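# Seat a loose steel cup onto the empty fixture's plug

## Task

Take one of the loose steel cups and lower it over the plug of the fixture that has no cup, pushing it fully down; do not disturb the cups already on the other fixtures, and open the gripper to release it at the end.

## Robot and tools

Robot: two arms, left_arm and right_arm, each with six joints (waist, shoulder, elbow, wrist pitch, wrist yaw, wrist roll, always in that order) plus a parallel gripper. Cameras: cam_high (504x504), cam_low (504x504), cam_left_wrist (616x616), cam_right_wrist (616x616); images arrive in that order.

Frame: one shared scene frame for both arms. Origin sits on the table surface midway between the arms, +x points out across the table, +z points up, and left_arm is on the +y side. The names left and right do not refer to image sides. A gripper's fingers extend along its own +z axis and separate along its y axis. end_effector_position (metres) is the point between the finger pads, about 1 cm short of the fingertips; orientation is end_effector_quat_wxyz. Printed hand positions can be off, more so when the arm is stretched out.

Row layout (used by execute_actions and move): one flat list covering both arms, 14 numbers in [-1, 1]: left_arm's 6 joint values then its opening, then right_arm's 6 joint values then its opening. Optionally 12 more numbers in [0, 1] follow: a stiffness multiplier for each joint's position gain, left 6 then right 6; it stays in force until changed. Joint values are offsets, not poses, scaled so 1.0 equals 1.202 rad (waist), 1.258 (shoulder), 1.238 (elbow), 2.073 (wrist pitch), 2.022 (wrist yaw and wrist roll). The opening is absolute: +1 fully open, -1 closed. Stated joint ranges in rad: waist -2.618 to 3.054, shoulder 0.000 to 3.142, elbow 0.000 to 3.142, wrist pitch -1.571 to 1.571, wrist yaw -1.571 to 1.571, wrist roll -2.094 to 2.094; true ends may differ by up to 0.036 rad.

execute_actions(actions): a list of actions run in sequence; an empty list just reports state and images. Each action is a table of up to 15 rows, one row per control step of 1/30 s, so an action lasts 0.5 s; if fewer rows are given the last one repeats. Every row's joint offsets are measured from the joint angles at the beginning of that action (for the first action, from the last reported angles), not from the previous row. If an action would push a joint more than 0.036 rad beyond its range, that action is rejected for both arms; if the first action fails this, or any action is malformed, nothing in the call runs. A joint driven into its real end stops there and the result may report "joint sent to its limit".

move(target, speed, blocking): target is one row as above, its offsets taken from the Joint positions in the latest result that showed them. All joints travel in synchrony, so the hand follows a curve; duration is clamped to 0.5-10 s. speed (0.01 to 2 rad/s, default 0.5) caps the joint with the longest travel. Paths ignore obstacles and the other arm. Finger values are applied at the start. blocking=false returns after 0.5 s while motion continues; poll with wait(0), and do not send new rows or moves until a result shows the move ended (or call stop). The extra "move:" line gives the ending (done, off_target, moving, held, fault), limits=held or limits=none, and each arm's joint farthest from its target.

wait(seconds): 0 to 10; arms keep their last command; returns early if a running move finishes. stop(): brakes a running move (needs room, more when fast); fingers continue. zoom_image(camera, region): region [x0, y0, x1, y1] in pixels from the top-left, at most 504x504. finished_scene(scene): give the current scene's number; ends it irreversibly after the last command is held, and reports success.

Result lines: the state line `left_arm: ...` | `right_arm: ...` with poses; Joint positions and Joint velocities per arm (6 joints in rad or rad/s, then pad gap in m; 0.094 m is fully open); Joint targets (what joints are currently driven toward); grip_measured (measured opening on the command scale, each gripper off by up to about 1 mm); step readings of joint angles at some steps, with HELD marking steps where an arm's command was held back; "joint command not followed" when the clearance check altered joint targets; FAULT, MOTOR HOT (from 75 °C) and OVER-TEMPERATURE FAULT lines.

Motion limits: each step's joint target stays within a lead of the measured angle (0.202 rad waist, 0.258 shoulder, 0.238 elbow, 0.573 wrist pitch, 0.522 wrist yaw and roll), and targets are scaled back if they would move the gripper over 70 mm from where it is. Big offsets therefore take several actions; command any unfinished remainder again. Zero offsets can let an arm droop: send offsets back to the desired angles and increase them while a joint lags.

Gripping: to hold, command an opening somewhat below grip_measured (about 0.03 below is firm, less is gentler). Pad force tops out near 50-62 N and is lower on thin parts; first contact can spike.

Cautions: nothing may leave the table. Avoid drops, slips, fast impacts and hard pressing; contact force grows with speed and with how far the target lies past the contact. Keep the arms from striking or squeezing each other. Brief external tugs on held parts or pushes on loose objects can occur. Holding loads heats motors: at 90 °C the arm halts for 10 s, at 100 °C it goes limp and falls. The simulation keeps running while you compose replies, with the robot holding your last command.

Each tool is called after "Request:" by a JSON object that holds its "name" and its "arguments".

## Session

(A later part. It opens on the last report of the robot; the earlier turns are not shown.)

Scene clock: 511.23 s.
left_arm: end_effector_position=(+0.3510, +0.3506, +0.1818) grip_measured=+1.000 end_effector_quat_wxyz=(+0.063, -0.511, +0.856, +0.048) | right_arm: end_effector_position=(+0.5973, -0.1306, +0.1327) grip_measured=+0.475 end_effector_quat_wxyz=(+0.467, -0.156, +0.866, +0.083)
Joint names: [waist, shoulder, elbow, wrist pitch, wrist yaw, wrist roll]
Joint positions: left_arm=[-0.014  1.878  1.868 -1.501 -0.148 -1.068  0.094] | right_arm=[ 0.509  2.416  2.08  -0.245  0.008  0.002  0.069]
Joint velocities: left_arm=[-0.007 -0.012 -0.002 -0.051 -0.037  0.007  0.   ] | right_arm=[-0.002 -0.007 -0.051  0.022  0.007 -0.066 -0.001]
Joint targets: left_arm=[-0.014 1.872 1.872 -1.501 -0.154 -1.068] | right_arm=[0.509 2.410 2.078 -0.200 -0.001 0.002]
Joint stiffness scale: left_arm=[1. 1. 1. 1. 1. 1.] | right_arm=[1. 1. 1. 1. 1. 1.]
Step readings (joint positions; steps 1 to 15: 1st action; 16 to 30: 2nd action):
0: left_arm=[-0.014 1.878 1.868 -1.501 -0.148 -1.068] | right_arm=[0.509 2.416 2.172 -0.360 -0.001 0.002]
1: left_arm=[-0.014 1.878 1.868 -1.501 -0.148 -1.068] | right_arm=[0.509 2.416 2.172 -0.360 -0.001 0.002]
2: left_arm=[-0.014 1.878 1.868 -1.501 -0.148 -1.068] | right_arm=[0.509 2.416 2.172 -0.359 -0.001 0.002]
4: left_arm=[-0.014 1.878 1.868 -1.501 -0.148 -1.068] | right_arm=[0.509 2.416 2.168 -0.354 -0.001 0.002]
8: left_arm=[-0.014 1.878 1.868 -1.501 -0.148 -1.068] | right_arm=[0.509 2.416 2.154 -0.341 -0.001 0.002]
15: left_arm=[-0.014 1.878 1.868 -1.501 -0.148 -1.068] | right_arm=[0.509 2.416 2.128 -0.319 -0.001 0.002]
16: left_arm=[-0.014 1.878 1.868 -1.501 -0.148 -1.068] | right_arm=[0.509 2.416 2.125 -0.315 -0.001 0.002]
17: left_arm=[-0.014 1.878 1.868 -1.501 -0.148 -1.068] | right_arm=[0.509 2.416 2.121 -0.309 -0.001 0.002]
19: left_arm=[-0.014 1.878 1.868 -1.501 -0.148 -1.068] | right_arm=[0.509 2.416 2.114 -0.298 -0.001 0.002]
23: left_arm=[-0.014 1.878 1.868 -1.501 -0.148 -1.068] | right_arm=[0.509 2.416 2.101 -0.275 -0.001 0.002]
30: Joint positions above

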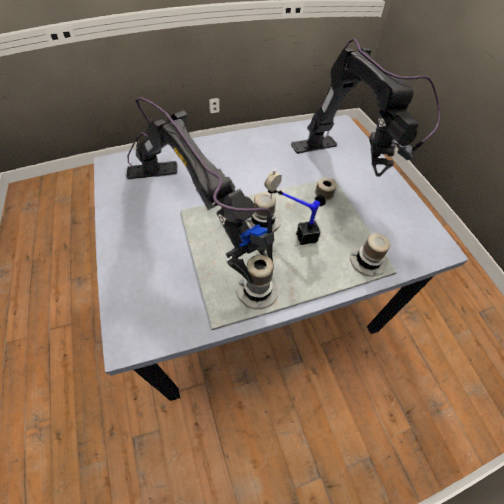

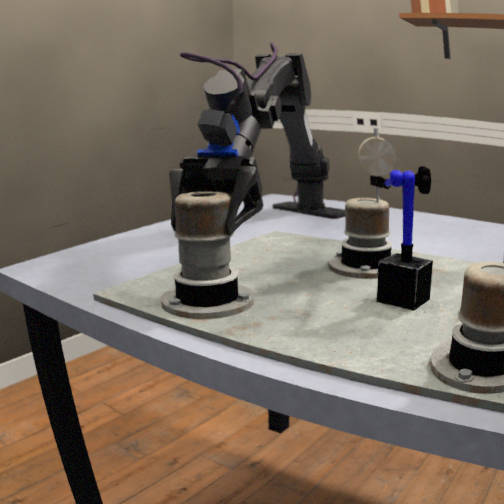

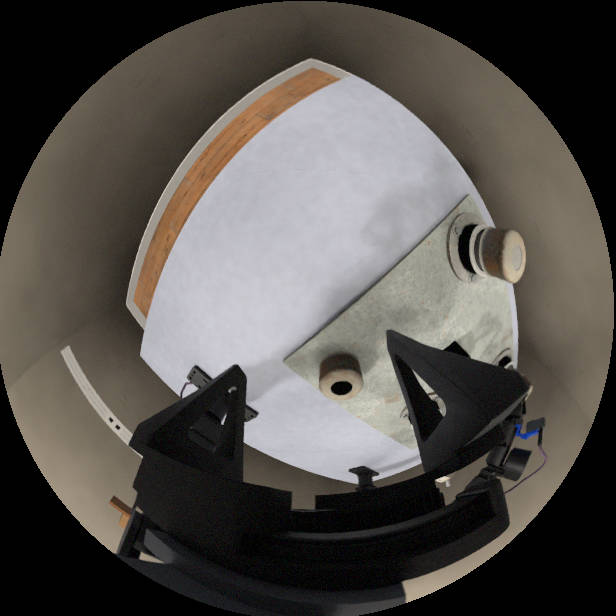

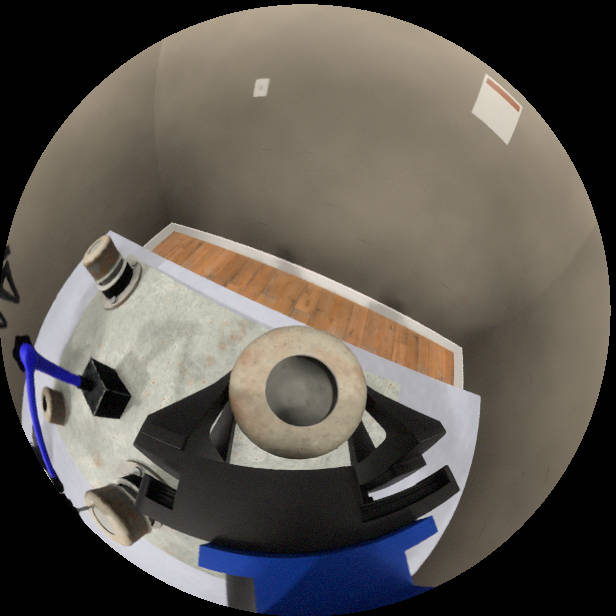

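Request:
{"name": "execute_actions", "arguments": {"actions": []}}

Request:
{"name": "zoom_image", "arguments": {"camera": "cam_low", "region": [160, 150, 260, 290]}}

Request:
{"name": "zoom_image", "arguments": {"camera": "cam_high", "region": [230, 240, 290, 310]}}

Scene clock: 515.30 s.
left_arm: end_effector_position=(+0.3510, +0.3506, +0.1818) grip_measured=+1.000 end_effector_quat_wxyz=(+0.063, -0.511, +0.856, +0.048) | right_arm: end_effector_position=(+0.5974, -0.1306, +0.1325) grip_measured=+0.475 end_effector_quat_wxyz=(+0.467, -0.156, +0.866, +0.083)
Joint names: [waist, shoulder, elbow, wrist pitch, wrist yaw, wrist roll]
Joint positions: left_arm=[-0.014  1.878  1.868 -1.501 -0.148 -1.068  0.094] | right_arm=[ 0.509  2.416  2.078 -0.243  0.008  0.002  0.069]
Joint velocities: left_arm=[ 0.012  0.002 -0.007 -0.022 -0.007 -0.081  0.   ] | right_arm=[ 0.007 -0.012 -0.012  0.007 -0.037 -0.081 -0.001]
Joint targets: left_arm=[-0.014 1.872 1.872 -1.501 -0.154 -1.068] | right_arm=[0.509 2.410 2.078 -0.200 -0.001 0.002]
Joint stiffness scale: left_arm=[1. 1. 1. 1. 1. 1.] | right_arm=[1. 1. 1. 1. 1. 1.]

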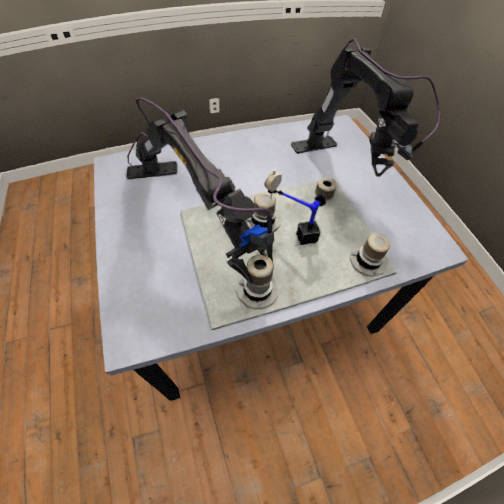

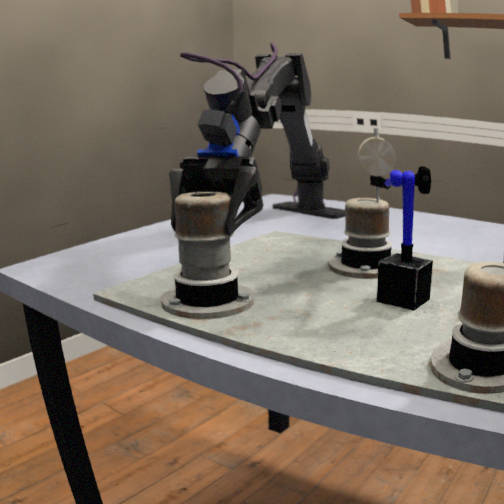

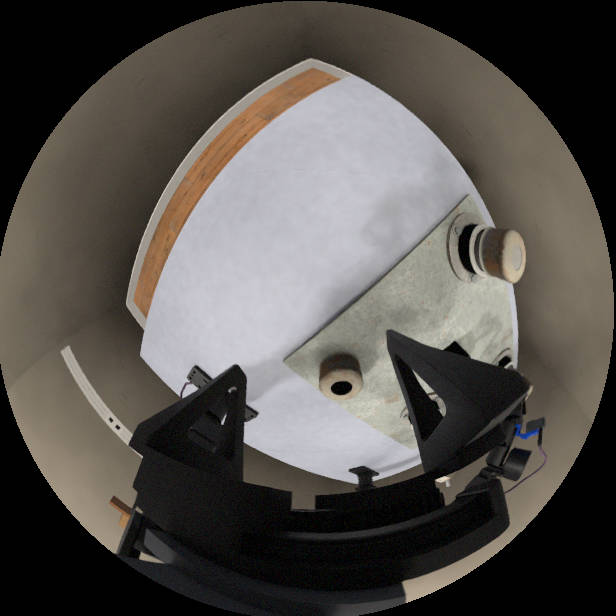

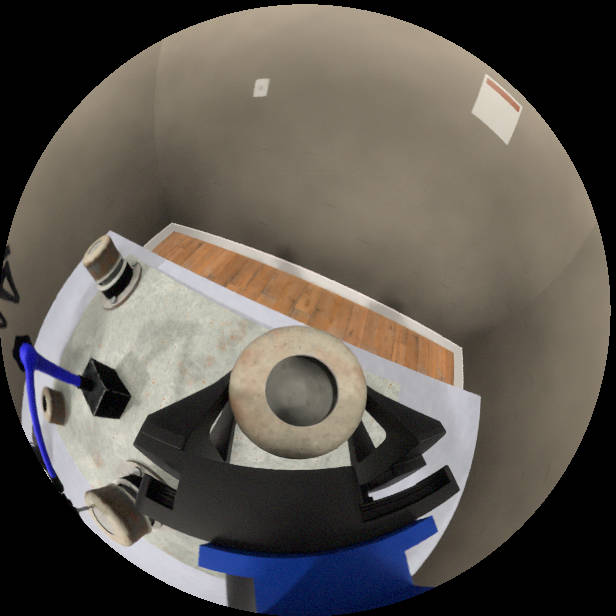

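Region (160, 150, 260, 290) of cam_low's 504x504 image, scaled by 3.600, with more detail than that image has; it fills the left 360 columns of this view, and the rest is white.

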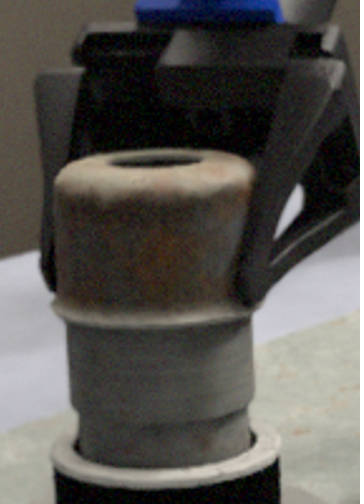

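Region (230, 240, 290, 310) of cam_high's 504x504 image, scaled by 7.200, with more detail than that image has; it fills the left 432 columns of this view, and the rest is white.

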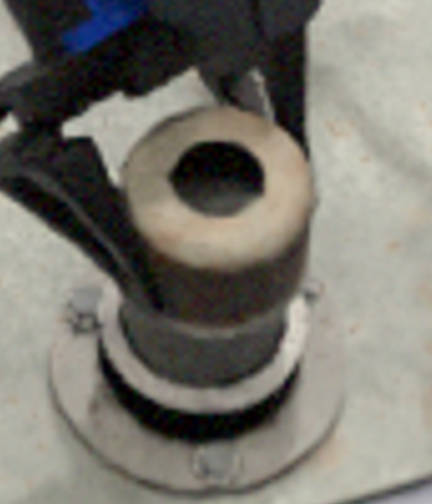

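Request:
{"name": "execute_actions", "arguments": {"actions": [[[0,-0.004,0.004,0,-0.003,0,1,0,-0.0036,-0.0010,0.0210,-0.003,0,0.44],[0,-0.004,0.004,0,-0.003,0,1,0,-0.0024,-0.0030,0.0210,-0.005,0,0.44],[0,-0.004,0.004,0,-0.003,0,1,0,-0.0012,-0.0052,0.0215,-0.007,0,0.44],[0,-0.004,0.004,0,-0.003,0,1,0,0,-0.0075,0.0225,-0.0085,0,0.44],[0,-0.004,0.004,0,-0.003,0,1,0,0.0012,-0.0099,0.0245,-0.0095,0,0.44],[0,-0.004,0.004,0,-0.003,0,1,0,0.0024,-0.0123,0.0265,-0.0104,0,0.44],[0,-0.004,0.004,0,-0.003,0,1,0,0.0036,-0.0147,0.0285,-0.0104,0,0.44],[0,-0.004,0.004,0,-0.003,0,1,0,0.0048,-0.0171,0.0305,-0.0104,0,0.44],[0,-0.004,0.004,0,-0.003,0,1,0,0.0048,-0.0195,0.0325,-0.0104,0,0.44],[0,-0.004,0.004,0,-0.003,0,1,0,0.0048,-0.0219,0.0345,-0.0104,0,0.44],[0,-0.004,0.004,0,-0.003,0,1,0,0.0048,-0.0243,0.0365,-0.0104,0,0.44],[0,-0.004,0.004,0,-0.003,0,1,0,0.0048,-0.0267,0.0385,-0.0104,0,0.44],[0,-0.004,0.004,0,-0.003,0,1,0,0.0048,-0.0291,0.0405,-0.0104,0,0.44],[0,-0.004,0.004,0,-0.003,0,1,0,0.0048,-0.0315,0.0425,-0.0104,0,0.44],[0,-0.004,0.004,0,-0.003,0,1,0,0.0048,-0.0339,0.0444,-0.0104,0,0.44]]]}}

Request:
{"name": "wait", "arguments": {"seconds": 0.3}}

Request:
{"name": "zoom_image", "arguments": {"camera": "cam_low", "region": [160, 150, 260, 290]}}

Scene clock: 565.17 s.
left_arm: end_effector_position=(+0.3510, +0.3506, +0.1818) grip_measured=+1.000 end_effector_quat_wxyz=(+0.063, -0.511, +0.856, +0.048) | right_arm: end_effector_position=(+0.5978, -0.1305, +0.1176) grip_measured=+0.475 end_effector_quat_wxyz=(+0.467, -0.156, +0.867, +0.083)
Joint names: [waist, shoulder, elbow, wrist pitch, wrist yaw, wrist roll]
Joint positions: left_arm=[-0.014  1.878  1.868 -1.501 -0.148 -1.068  0.094] | right_arm=[ 0.509  2.429  2.043 -0.197  0.008  0.002  0.069]
Joint velocities: left_arm=[-0.012  0.007 -0.002  0.037 -0.022  0.081  0.   ] | right_arm=[-0.007  0.002 -0.095  0.095  0.022  0.051  0.   ]
Joint targets: left_arm=[-0.014 1.872 1.872 -1.501 -0.154 -1.068] | right_arm=[0.509 2.422 2.036 -0.151 -0.013 0.002]
Joint stiffness scale: left_arm=[1. 1. 1. 1. 1. 1.] | right_arm=[1. 1. 1. 1. 1. 1.]
Step readings (joint positions):
0: left_arm=[-0.014 1.878 1.868 -1.501 -0.148 -1.068] | right_arm=[0.509 2.416 2.078 -0.243 0.008 0.002]
1: left_arm=[-0.014 1.878 1.868 -1.501 -0.148 -1.068] | right_arm=[0.509 2.416 2.078 -0.243 0.008 0.002]
2: left_arm=[-0.014 1.878 1.868 -1.501 -0.148 -1.068] | right_arm=[0.509 2.416 2.078 -0.243 0.008 0.002]
4: left_arm=[-0.014 1.878 1.868 -1.501 -0.148 -1.068] | right_arm=[0.509 2.416 2.076 -0.242 0.008 0.002]
8: left_arm=[-0.014 1.878 1.868 -1.501 -0.148 -1.068] | right_arm=[0.509 2.418 2.065 -0.227 0.008 0.002]
15: Joint positions above

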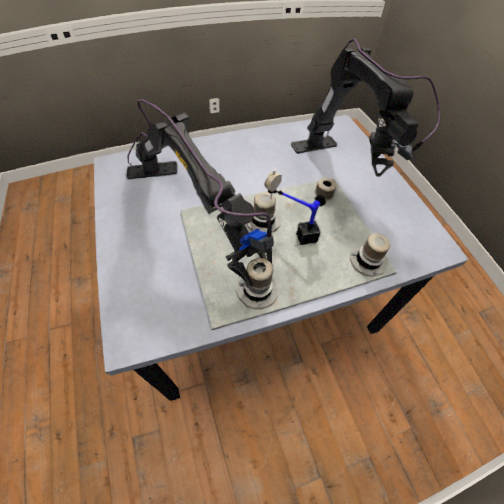

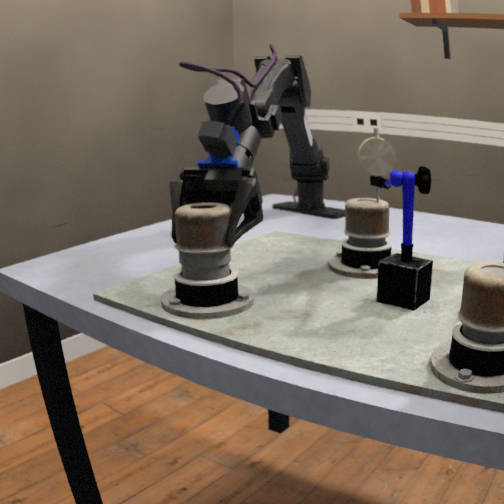

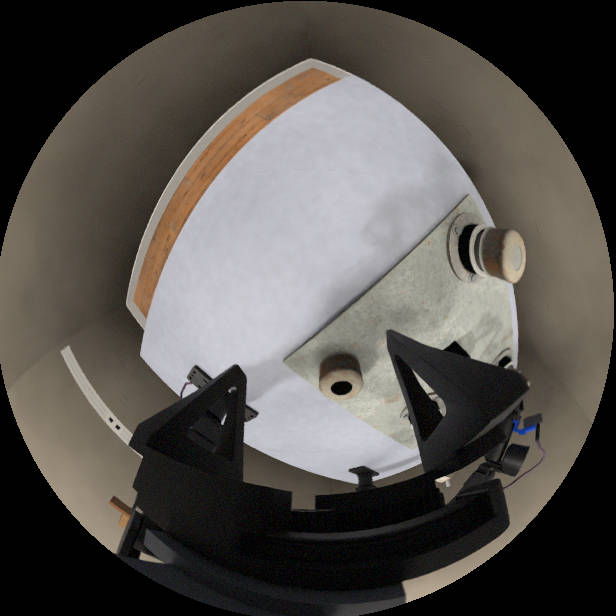

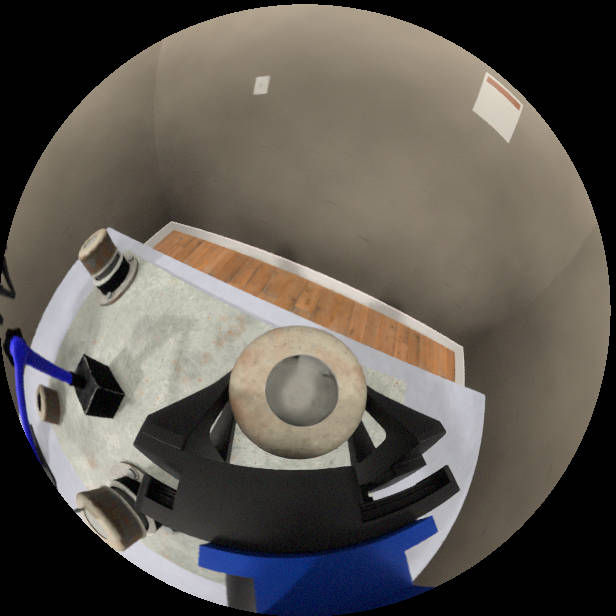

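Scene clock: 565.47 s.
left_arm: end_effector_position=(+0.3510, +0.3506, +0.1818) grip_measured=+1.000 end_effector_quat_wxyz=(+0.063, -0.511, +0.856, +0.048) | right_arm: end_effector_position=(+0.5980, -0.1304, +0.1157) grip_measured=+0.475 end_effector_quat_wxyz=(+0.467, -0.156, +0.866, +0.083)
Joint names: [waist, shoulder, elbow, wrist pitch, wrist yaw, wrist roll]
Joint positions: left_arm=[-0.014  1.878  1.868 -1.501 -0.148 -1.068  0.094] | right_arm=[ 0.509  2.431  2.038 -0.189  0.008  0.002  0.069]
Joint velocities: left_arm=[ 0.002 -0.002 -0.002  0.022 -0.007  0.066  0.   ] | right_arm=[-0.012  0.002 -0.002  0.066 -0.037  0.007  0.001]
Joint targets: left_arm=[-0.014 1.872 1.872 -1.501 -0.154 -1.068] | right_arm=[0.509 2.422 2.036 -0.151 -0.013 0.002]
Joint stiffness scale: left_arm=[1. 1. 1. 1. 1. 1.] | right_arm=[1. 1. 1. 1. 1. 1.]
wait: 0.30 s; at rest by 0.27 s

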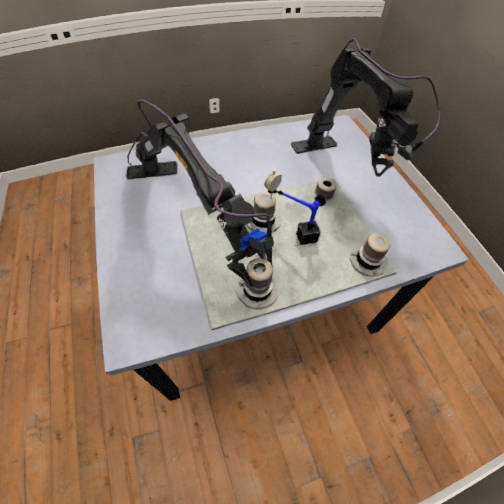

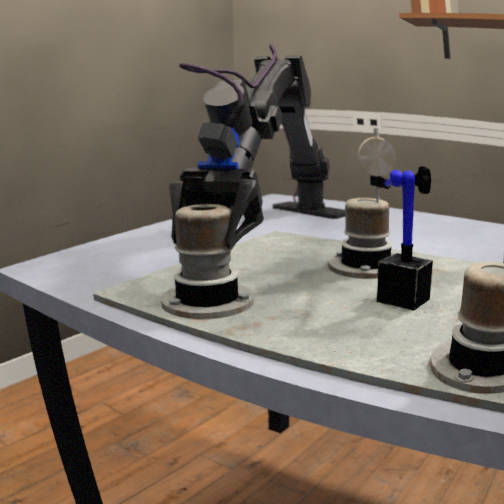

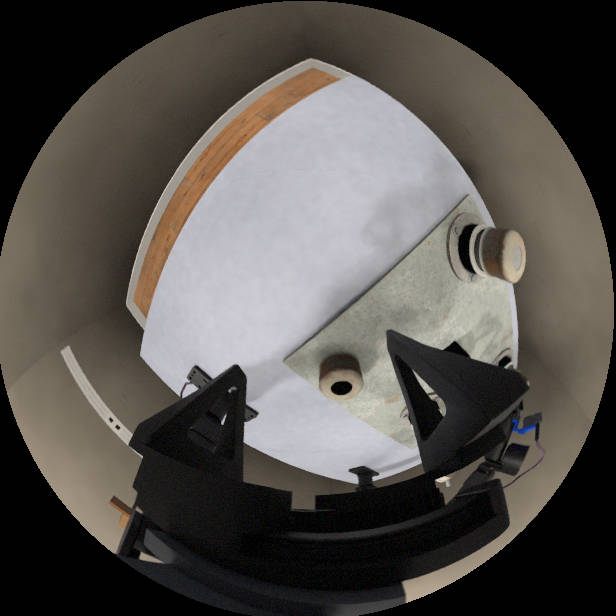

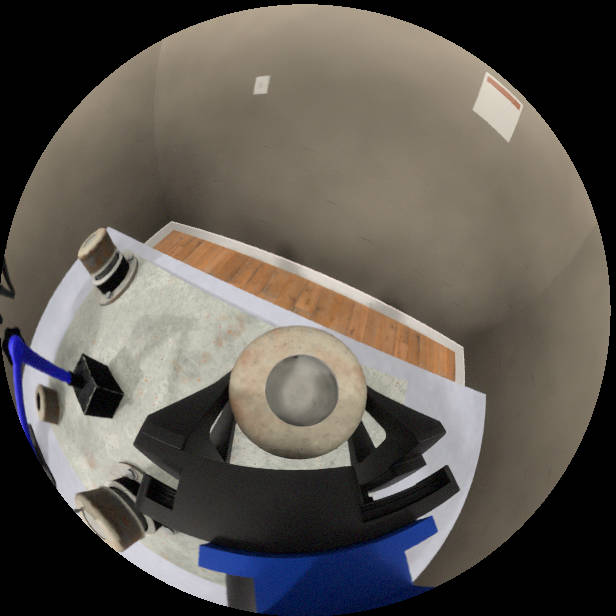

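Region (160, 150, 260, 290) of cam_low's 504x504 image, scaled by 3.600, with more detail than that image has; it fills the left 360 columns of this view, and the rest is white.

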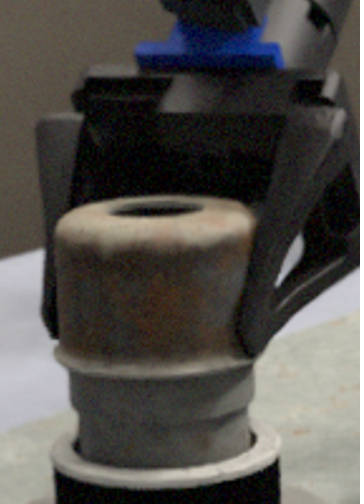

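Request:
{"name": "execute_actions", "arguments": {"actions": [[[0,-0.004,0.004,0,-0.003,0,1,0,-0.004,-0.0041,0.0199,-0.006,0,0.44],[0,-0.004,0.004,0,-0.003,0,1,0,-0.002,-0.0071,0.0224,-0.003,0,0.44],[0,-0.004,0.004,0,-0.003,0,1,0,0,-0.0104,0.0251,0,0,0.44],[0,-0.004,0.004,0,-0.003,0,1,0,0.002,-0.0138,0.0279,0,0,0.44],[0,-0.004,0.004,0,-0.003,0,1,0,0.003,-0.0172,0.0307,0,0,0.44],[0,-0.004,0.004,0,-0.003,0,1,0,0.004,-0.0205,0.0335,0,0,0.44],[0,-0.004,0.004,0,-0.003,0,1,0,0.005,-0.0239,0.0363,0,0,0.44],[0,-0.004,0.004,0,-0.003,0,1,0,0.006,-0.0272,0.0390,0,0,0.44],[0,-0.004,0.004,0,-0.003,0,1,0,0.007,-0.0306,0.0418,0,0,0.44],[0,-0.004,0.004,0,-0.003,0,1,0,0.0078,-0.0335,0.0442,0,0,0.44],[0,-0.004,0.004,0,-0.003,0,1,0,0.0083,-0.0365,0.0467,0,0,0.44],[0,-0.004,0.004,0,-0.003,0,1,0,0.0087,-0.0390,0.0488,0,0,0.44],[0,-0.004,0.004,0,-0.003,0,1,0,0.0087,-0.0411,0.0505,0,0,0.44],[0,-0.004,0.004,0,-0.003,0,1,0,0.0087,-0.0428,0.0519,0,0,0.44],[0,-0.004,0.004,0,-0.003,0,1,0,0.0087,-0.0436,0.0526,0,0,0.44]]]}}

Request:
{"name": "wait", "arguments": {"seconds": 0.3}}

Request:
{"name": "zoom_image", "arguments": {"camera": "cam_low", "region": [160, 150, 260, 290]}}

Request:
{"name": "zoom_image", "arguments": {"camera": "cam_right_wrist", "region": [220, 315, 380, 475]}}

Scene clock: 582.43 s.
left_arm: end_effector_position=(+0.3510, +0.3506, +0.1818) grip_measured=+1.000 end_effector_quat_wxyz=(+0.063, -0.511, +0.856, +0.048) | right_arm: end_effector_position=(+0.5988, -0.1307, +0.0974) grip_measured=+0.475 end_effector_quat_wxyz=(+0.470, -0.155, +0.865, +0.082)
Joint names: [waist, shoulder, elbow, wrist pitch, wrist yaw, wrist roll]
Joint positions: left_arm=[-0.014  1.878  1.868 -1.501 -0.148 -1.068  0.094] | right_arm=[ 0.509  2.448  1.991 -0.12   0.011  0.003  0.069]
Joint velocities: left_arm=[-0.002 -0.012 -0.017  0.037 -0.037 -0.037  0.   ] | right_arm=[-0.007 -0.012 -0.037  0.022 -0.051 -0.037 -0.   ]
Joint targets: left_arm=[-0.014 1.872 1.872 -1.501 -0.154 -1.068] | right_arm=[0.509 2.442 1.983 -0.080 0.008 0.002]
Joint stiffness scale: left_arm=[1. 1. 1. 1. 1. 1.] | right_arm=[1. 1. 1. 1. 1. 1.]
Step readings (joint positions):
0: left_arm=[-0.014 1.878 1.868 -1.501 -0.148 -1.068] | right_arm=[0.509 2.431 2.038 -0.189 0.008 0.002]
1: left_arm=[-0.014 1.878 1.868 -1.501 -0.148 -1.068] | right_arm=[0.509 2.431 2.038 -0.189 0.008 0.002]
2: left_arm=[-0.014 1.878 1.868 -1.501 -0.148 -1.068] | right_arm=[0.509 2.431 2.038 -0.189 0.008 0.002]
4: left_arm=[-0.014 1.878 1.868 -1.501 -0.148 -1.068] | right_arm=[0.509 2.431 2.032 -0.182 0.009 0.002]
8: left_arm=[-0.014 1.878 1.868 -1.501 -0.148 -1.068] | right_arm=[0.509 2.435 2.016 -0.159 0.010 0.002]
15: Joint positions above

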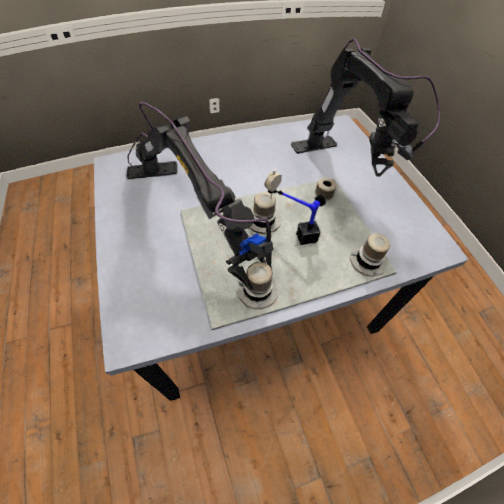

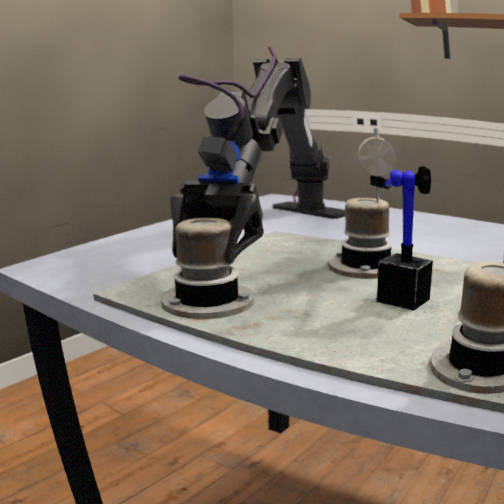

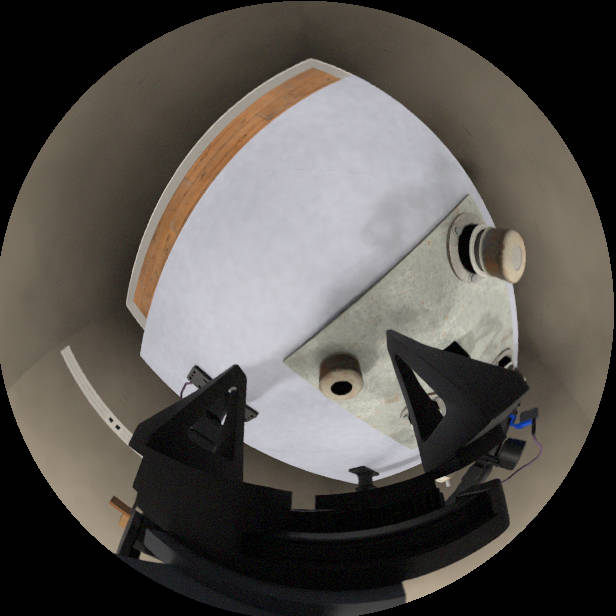

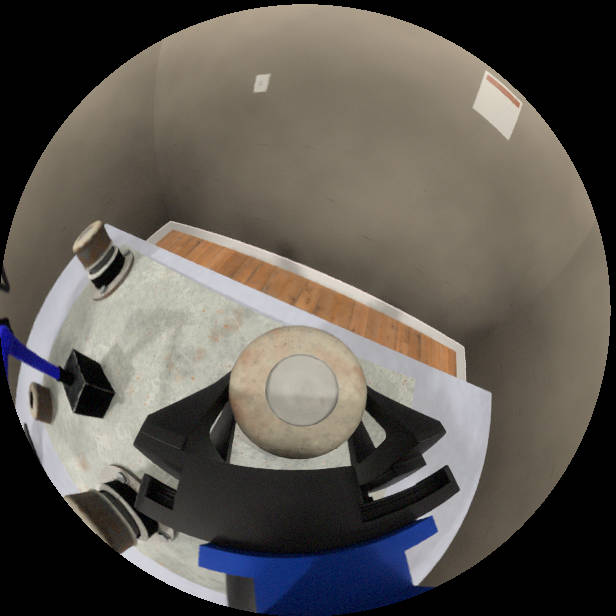

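Scene clock: 582.73 s.
left_arm: end_effector_position=(+0.3510, +0.3506, +0.1818) grip_measured=+1.000 end_effector_quat_wxyz=(+0.063, -0.511, +0.856, +0.048) | right_arm: end_effector_position=(+0.5988, -0.1307, +0.0973) grip_measured=+0.475 end_effector_quat_wxyz=(+0.470, -0.155, +0.865, +0.082)
Joint names: [waist, shoulder, elbow, wrist pitch, wrist yaw, wrist roll]
Joint positions: left_arm=[-0.014  1.878  1.868 -1.501 -0.148 -1.068  0.094] | right_arm=[ 0.509  2.448  1.99  -0.119  0.011  0.003  0.069]
Joint velocities: left_arm=[-0.012 -0.012 -0.012 -0.007 -0.007  0.095  0.   ] | right_arm=[-0.002 -0.012  0.002 -0.066  0.022  0.037 -0.   ]
Joint targets: left_arm=[-0.014 1.872 1.872 -1.501 -0.154 -1.068] | right_arm=[0.509 2.442 1.983 -0.080 0.008 0.002]
Joint stiffness scale: left_arm=[1. 1. 1. 1. 1. 1.] | right_arm=[1. 1. 1. 1. 1. 1.]
wait: 0.30 s; at rest by 0.17 s

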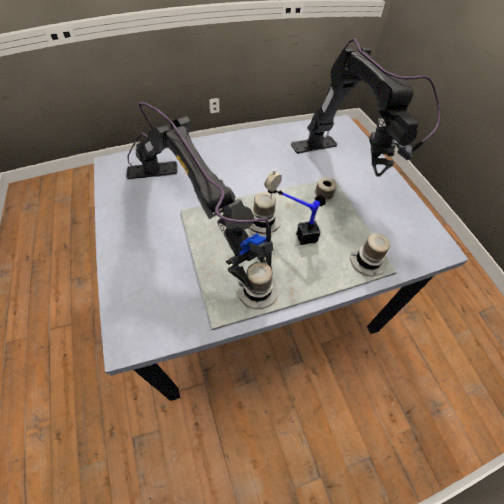

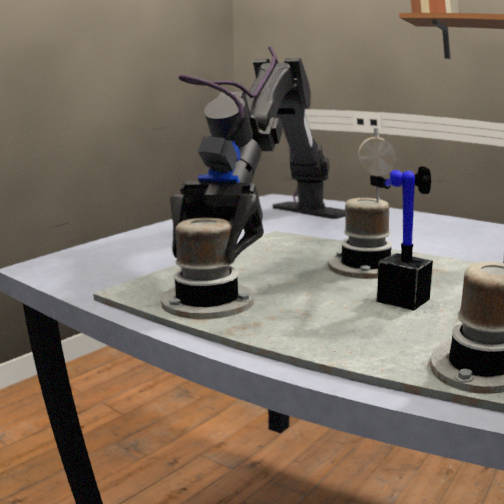

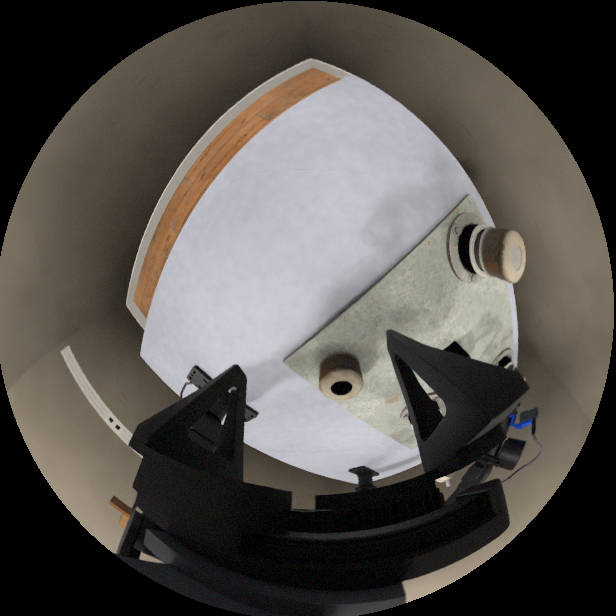

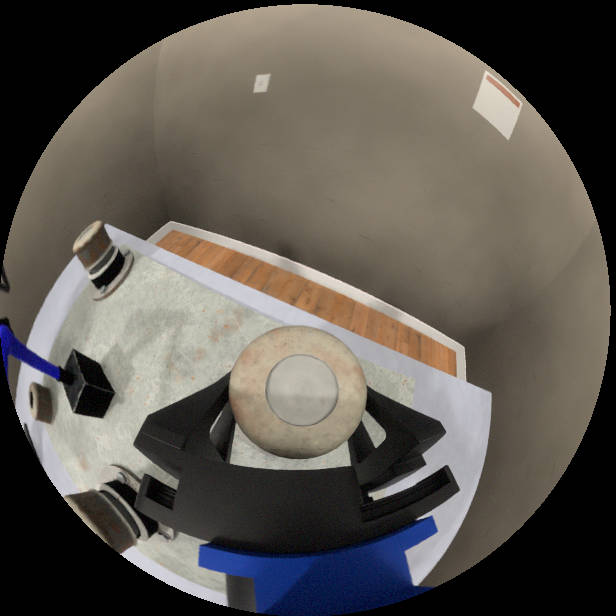

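Region (160, 150, 260, 290) of cam_low's 504x504 image, scaled by 3.600, with more detail than that image has; it fills the left 360 columns of this view, and the rest is white.

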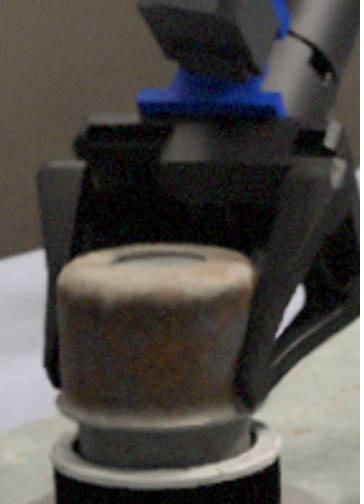

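Region (220, 315, 380, 475) of cam_right_wrist's 616x616 image, scaled by 3.150, with more detail than that image has.

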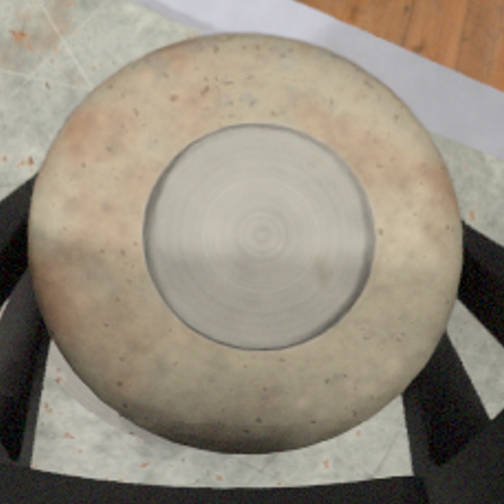

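Request:
{"name": "execute_actions", "arguments": {"actions": [[[0,-0.004,0.004,0,-0.003,0,1,0,-0.0037,-0.0069,0.0177,0,0,0.44],[0,-0.004,0.004,0,-0.003,0,1,0,-0.0026,-0.0081,0.0165,0,0,0.44],[0,-0.004,0.004,0,-0.003,0,1,0,-0.0015,-0.0093,0.0153,0,0,0.44],[0,-0.004,0.004,0,-0.003,0,1,0,-0.0004,-0.0105,0.0142,0,0,0.44],[0,-0.004,0.004,0,-0.003,0,1,0,0.0007,-0.0117,0.0130,0,0,0.44],[0,-0.004,0.004,0,-0.003,0,1,0,0.0018,-0.0129,0.0119,0,0,0.44],[0,-0.004,0.004,0,-0.003,0,1,0,0.0029,-0.0141,0.0107,0,0,0.44],[0,-0.004,0.004,0,-0.003,0,1,0,0.0040,-0.0153,0.0096,0,0,0.44],[0,-0.004,0.004,0,-0.003,0,1,0,0.0052,-0.0165,0.0084,0,0,0.44],[0,-0.004,0.004,0,-0.003,0,1,0,0.0064,-0.0178,0.0072,0,0,0.44]],[[0,-0.004,0.004,0,-0.003,0,1,0,0.003,-0.010,0.006,0,0,0.44],[0,-0.004,0.004,0,-0.003,0,1,0,0,-0.004,0.004,0,0,0.45],[0,-0.004,0.004,0,-0.003,0,1,0,-0.003,0.002,0.003,0,0,0.47],[0,-0.004,0.004,0,-0.003,0,1,0,-0.005,0.005,0.002,0,0,0.50],[0,-0.004,0.004,0,-0.003,0,1,0,-0.005,0.005,0.002,0,0,0.54],[0,-0.004,0.004,0,-0.003,0,1,0,-0.005,0.005,0.002,0,0,0.59],[0,-0.004,0.004,0,-0.003,0,1,0,-0.005,0.005,0.002,0,0,0.64],[0,-0.004,0.004,0,-0.003,0,1,0,-0.005,0.005,0.002,0,0,0.70],[0,-0.004,0.004,0,-0.003,0,1,0,-0.005,0.005,0.002,0,0,0.76],[0,-0.004,0.004,0,-0.003,0,1,0,-0.005,0.005,0.002,0,0,0.82],[0,-0.004,0.004,0,-0.003,0,1,0,-0.005,0.005,0.002,0,0,0.88],[0,-0.004,0.004,0,-0.003,0,1,0,-0.005,0.005,0.002,0,0,0.94],[0,-0.004,0.004,0,-0.003,0,1,0,-0.005,0.005,0.002,0,0,1.0]]]}}

Request:
{"name": "zoom_image", "arguments": {"camera": "cam_low", "region": [160, 150, 260, 290]}}

Request:
{"name": "zoom_image", "arguments": {"camera": "cam_right_wrist", "region": [200, 300, 400, 500]}}

Scene clock: 600.77 s.
left_arm: end_effector_position=(+0.3510, +0.3506, +0.1818) grip_measured=+1.000 end_effector_quat_wxyz=(+0.063, -0.511, +0.856, +0.048) | right_arm: end_effector_position=(+0.5987, -0.1307, +0.0964) grip_measured=+1.000 end_effector_quat_wxyz=(+0.470, -0.155, +0.865, +0.082)
Joint names: [waist, shoulder, elbow, wrist pitch, wrist yaw, wrist roll]
Joint positions: left_arm=[-0.014  1.878  1.868 -1.501 -0.148 -1.068  0.094] | right_arm=[ 0.509  2.448  1.985 -0.112  0.011  0.003  0.094]
Joint velocities: left_arm=[-0.002 -0.022  0.002  0.022 -0.051 -0.022  0.   ] | right_arm=[-0.012 -0.007  0.002  0.022  0.051  0.007  0.   ]
Joint targets: left_arm=[-0.014 1.872 1.872 -1.501 -0.154 -1.068] | right_arm=[0.509 2.442 1.991 -0.109 0.011 0.002]
Joint stiffness scale: left_arm=[1. 1. 1. 1. 1. 1.] | right_arm=[1. 1. 1. 1. 1. 1.]
Step readings (joint positions; steps 1 to 15: 1st action; 16 to 30: 2nd action):
0: left_arm=[-0.014 1.878 1.868 -1.501 -0.148 -1.068] | right_arm=[0.509 2.448 1.990 -0.119 0.011 0.003]
1: left_arm=[-0.014 1.878 1.868 -1.501 -0.148 -1.068] | right_arm=[0.509 2.448 1.990 -0.119 0.011 0.003]
2: left_arm=[-0.014 1.878 1.868 -1.501 -0.148 -1.068] | right_arm=[0.509 2.448 1.990 -0.119 0.011 0.003]
4: left_arm=[-0.014 1.878 1.868 -1.501 -0.148 -1.068] | right_arm=[0.509 2.448 1.990 -0.119 0.011 0.003]
8: left_arm=[-0.014 1.878 1.868 -1.501 -0.148 -1.068] | right_arm=[0.509 2.448 1.987 -0.115 0.011 0.003]
15: left_arm=[-0.014 1.878 1.868 -1.501 -0.148 -1.068] | right_arm=[0.509 2.448 1.985 -0.113 0.011 0.003]
16: left_arm=[-0.014 1.878 1.868 -1.501 -0.148 -1.068] | right_arm=[0.509 2.448 1.985 -0.113 0.011 0.003]
17: left_arm=[-0.014 1.878 1.868 -1.501 -0.148 -1.068] | right_arm=[0.509 2.448 1.985 -0.113 0.011 0.003]
19: left_arm=[-0.014 1.878 1.868 -1.501 -0.148 -1.068] | right_arm=[0.509 2.448 1.985 -0.113 0.011 0.003]
23: left_arm=[-0.014 1.878 1.868 -1.501 -0.148 -1.068] | right_arm=[0.509 2.448 1.985 -0.112 0.011 0.003]
30: Joint positions above

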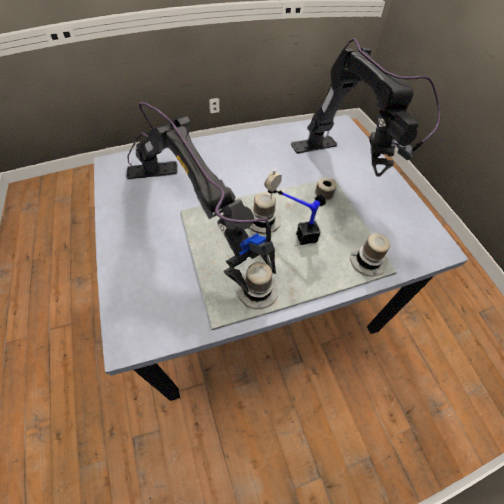

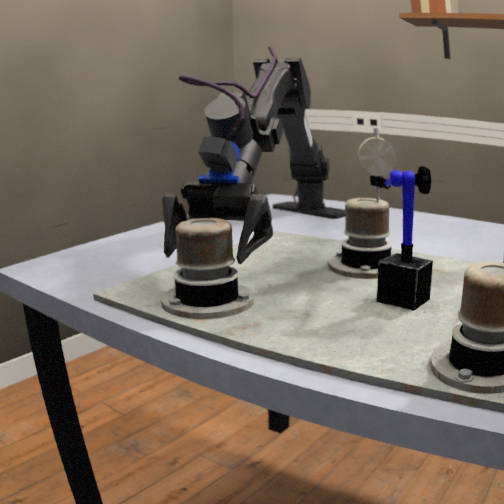

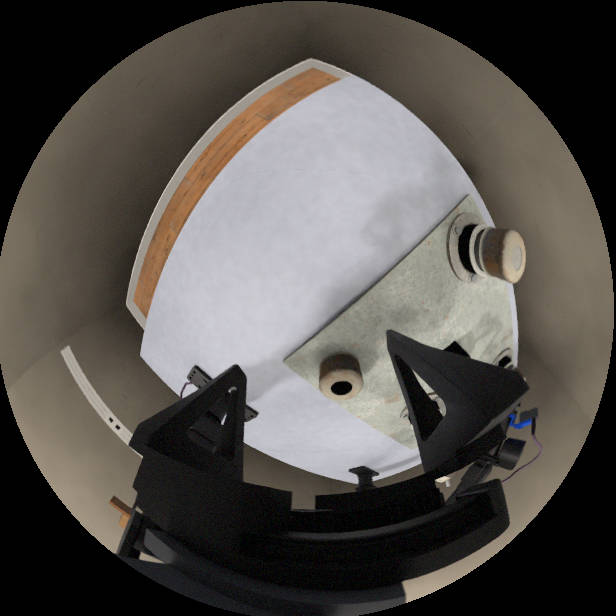

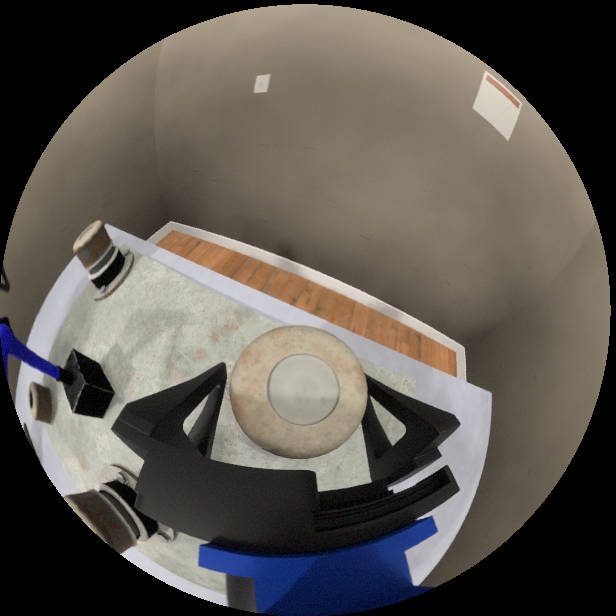

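Region (160, 150, 260, 290) of cam_low's 504x504 image, scaled by 3.600, with more detail than that image has; it fills the left 360 columns of this view, and the rest is white.

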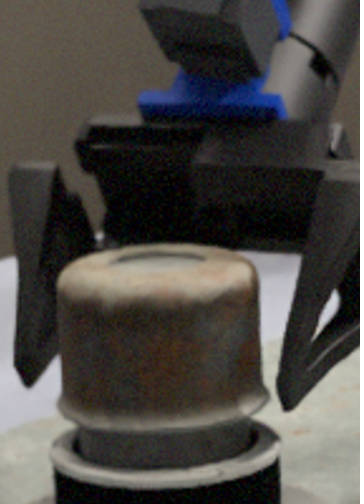

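Region (200, 300, 400, 500) of cam_right_wrist's 616x616 image, scaled by 2.520, with more detail than that image has.

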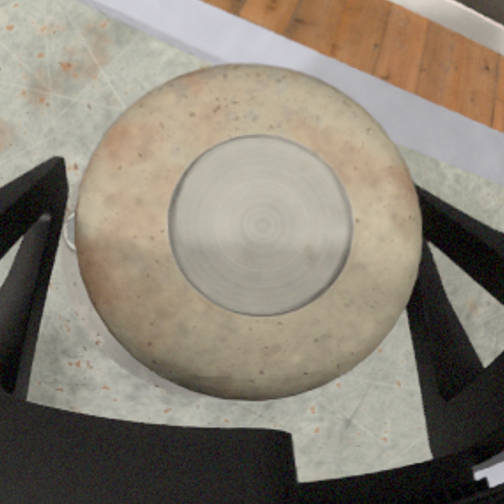

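Request:
{"name": "execute_actions", "arguments": {"actions": []}}

Scene clock: 617.33 s.
left_arm: end_effector_position=(+0.3510, +0.3506, +0.1818) grip_measured=+1.000 end_effector_quat_wxyz=(+0.063, -0.511, +0.856, +0.048) | right_arm: end_effector_position=(+0.5987, -0.1307, +0.0964) grip_measured=+1.000 end_effector_quat_wxyz=(+0.470, -0.155, +0.865, +0.082)
Joint names: [waist, shoulder, elbow, wrist pitch, wrist yaw, wrist roll]
Joint positions: left_arm=[-0.014  1.878  1.868 -1.501 -0.148 -1.068  0.094] | right_arm=[ 0.509  2.448  1.985 -0.112  0.011  0.003  0.094]
Joint velocities: left_arm=[-0.002 -0.002 -0.007 -0.051 -0.051  0.037  0.   ] | right_arm=[ 0.007 -0.017  0.017 -0.037  0.007  0.081  0.   ]
Joint targets: left_arm=[-0.014 1.872 1.872 -1.501 -0.154 -1.068] | right_arm=[0.509 2.442 1.991 -0.109 0.011 0.002]
Joint stiffness scale: left_arm=[1. 1. 1. 1. 1. 1.] | right_arm=[1. 1. 1. 1. 1. 1.]

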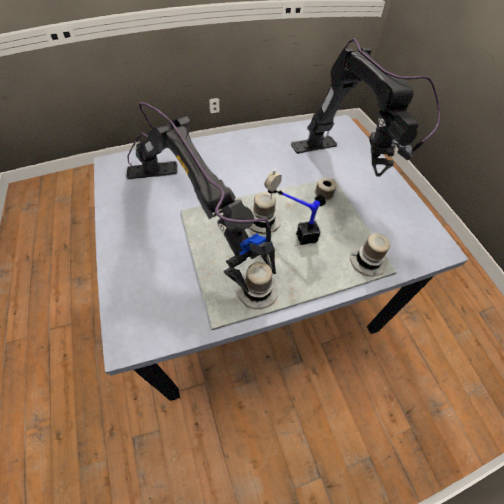

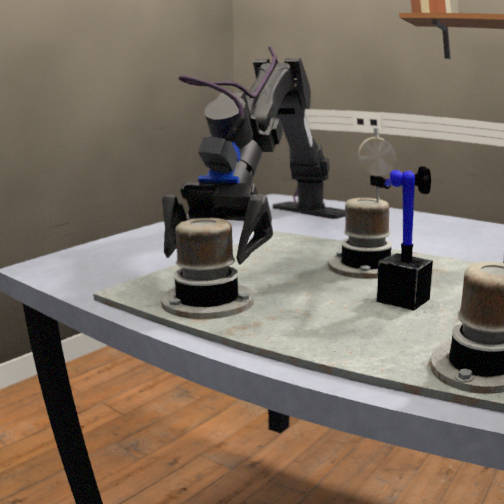

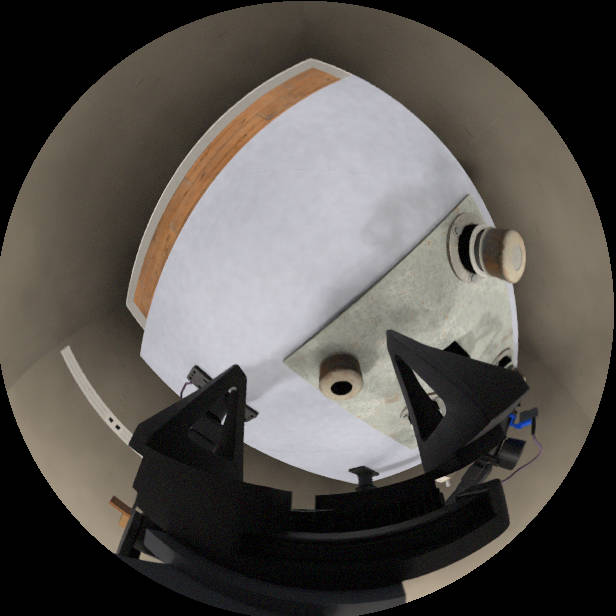

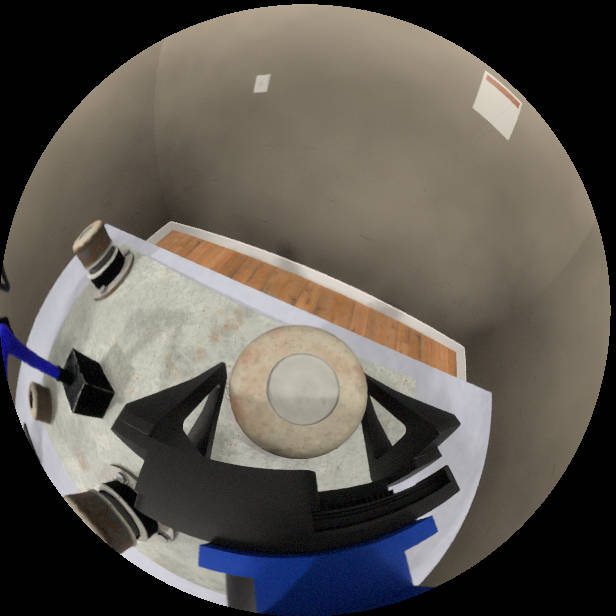

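Request:
{"name": "zoom_image", "arguments": {"camera": "cam_low", "region": [140, 180, 504, 400]}}

Region (140, 180, 504, 400) of cam_low's 504x504 image, scaled by 1.385, with more detail than that image has; it fills the top 305 rows of this view, and the rest is white.

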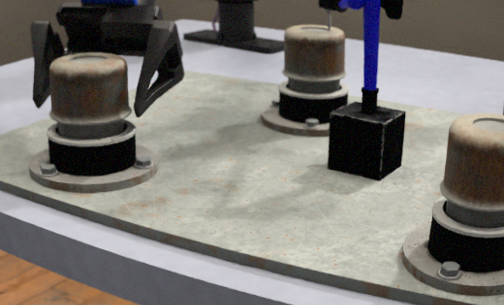

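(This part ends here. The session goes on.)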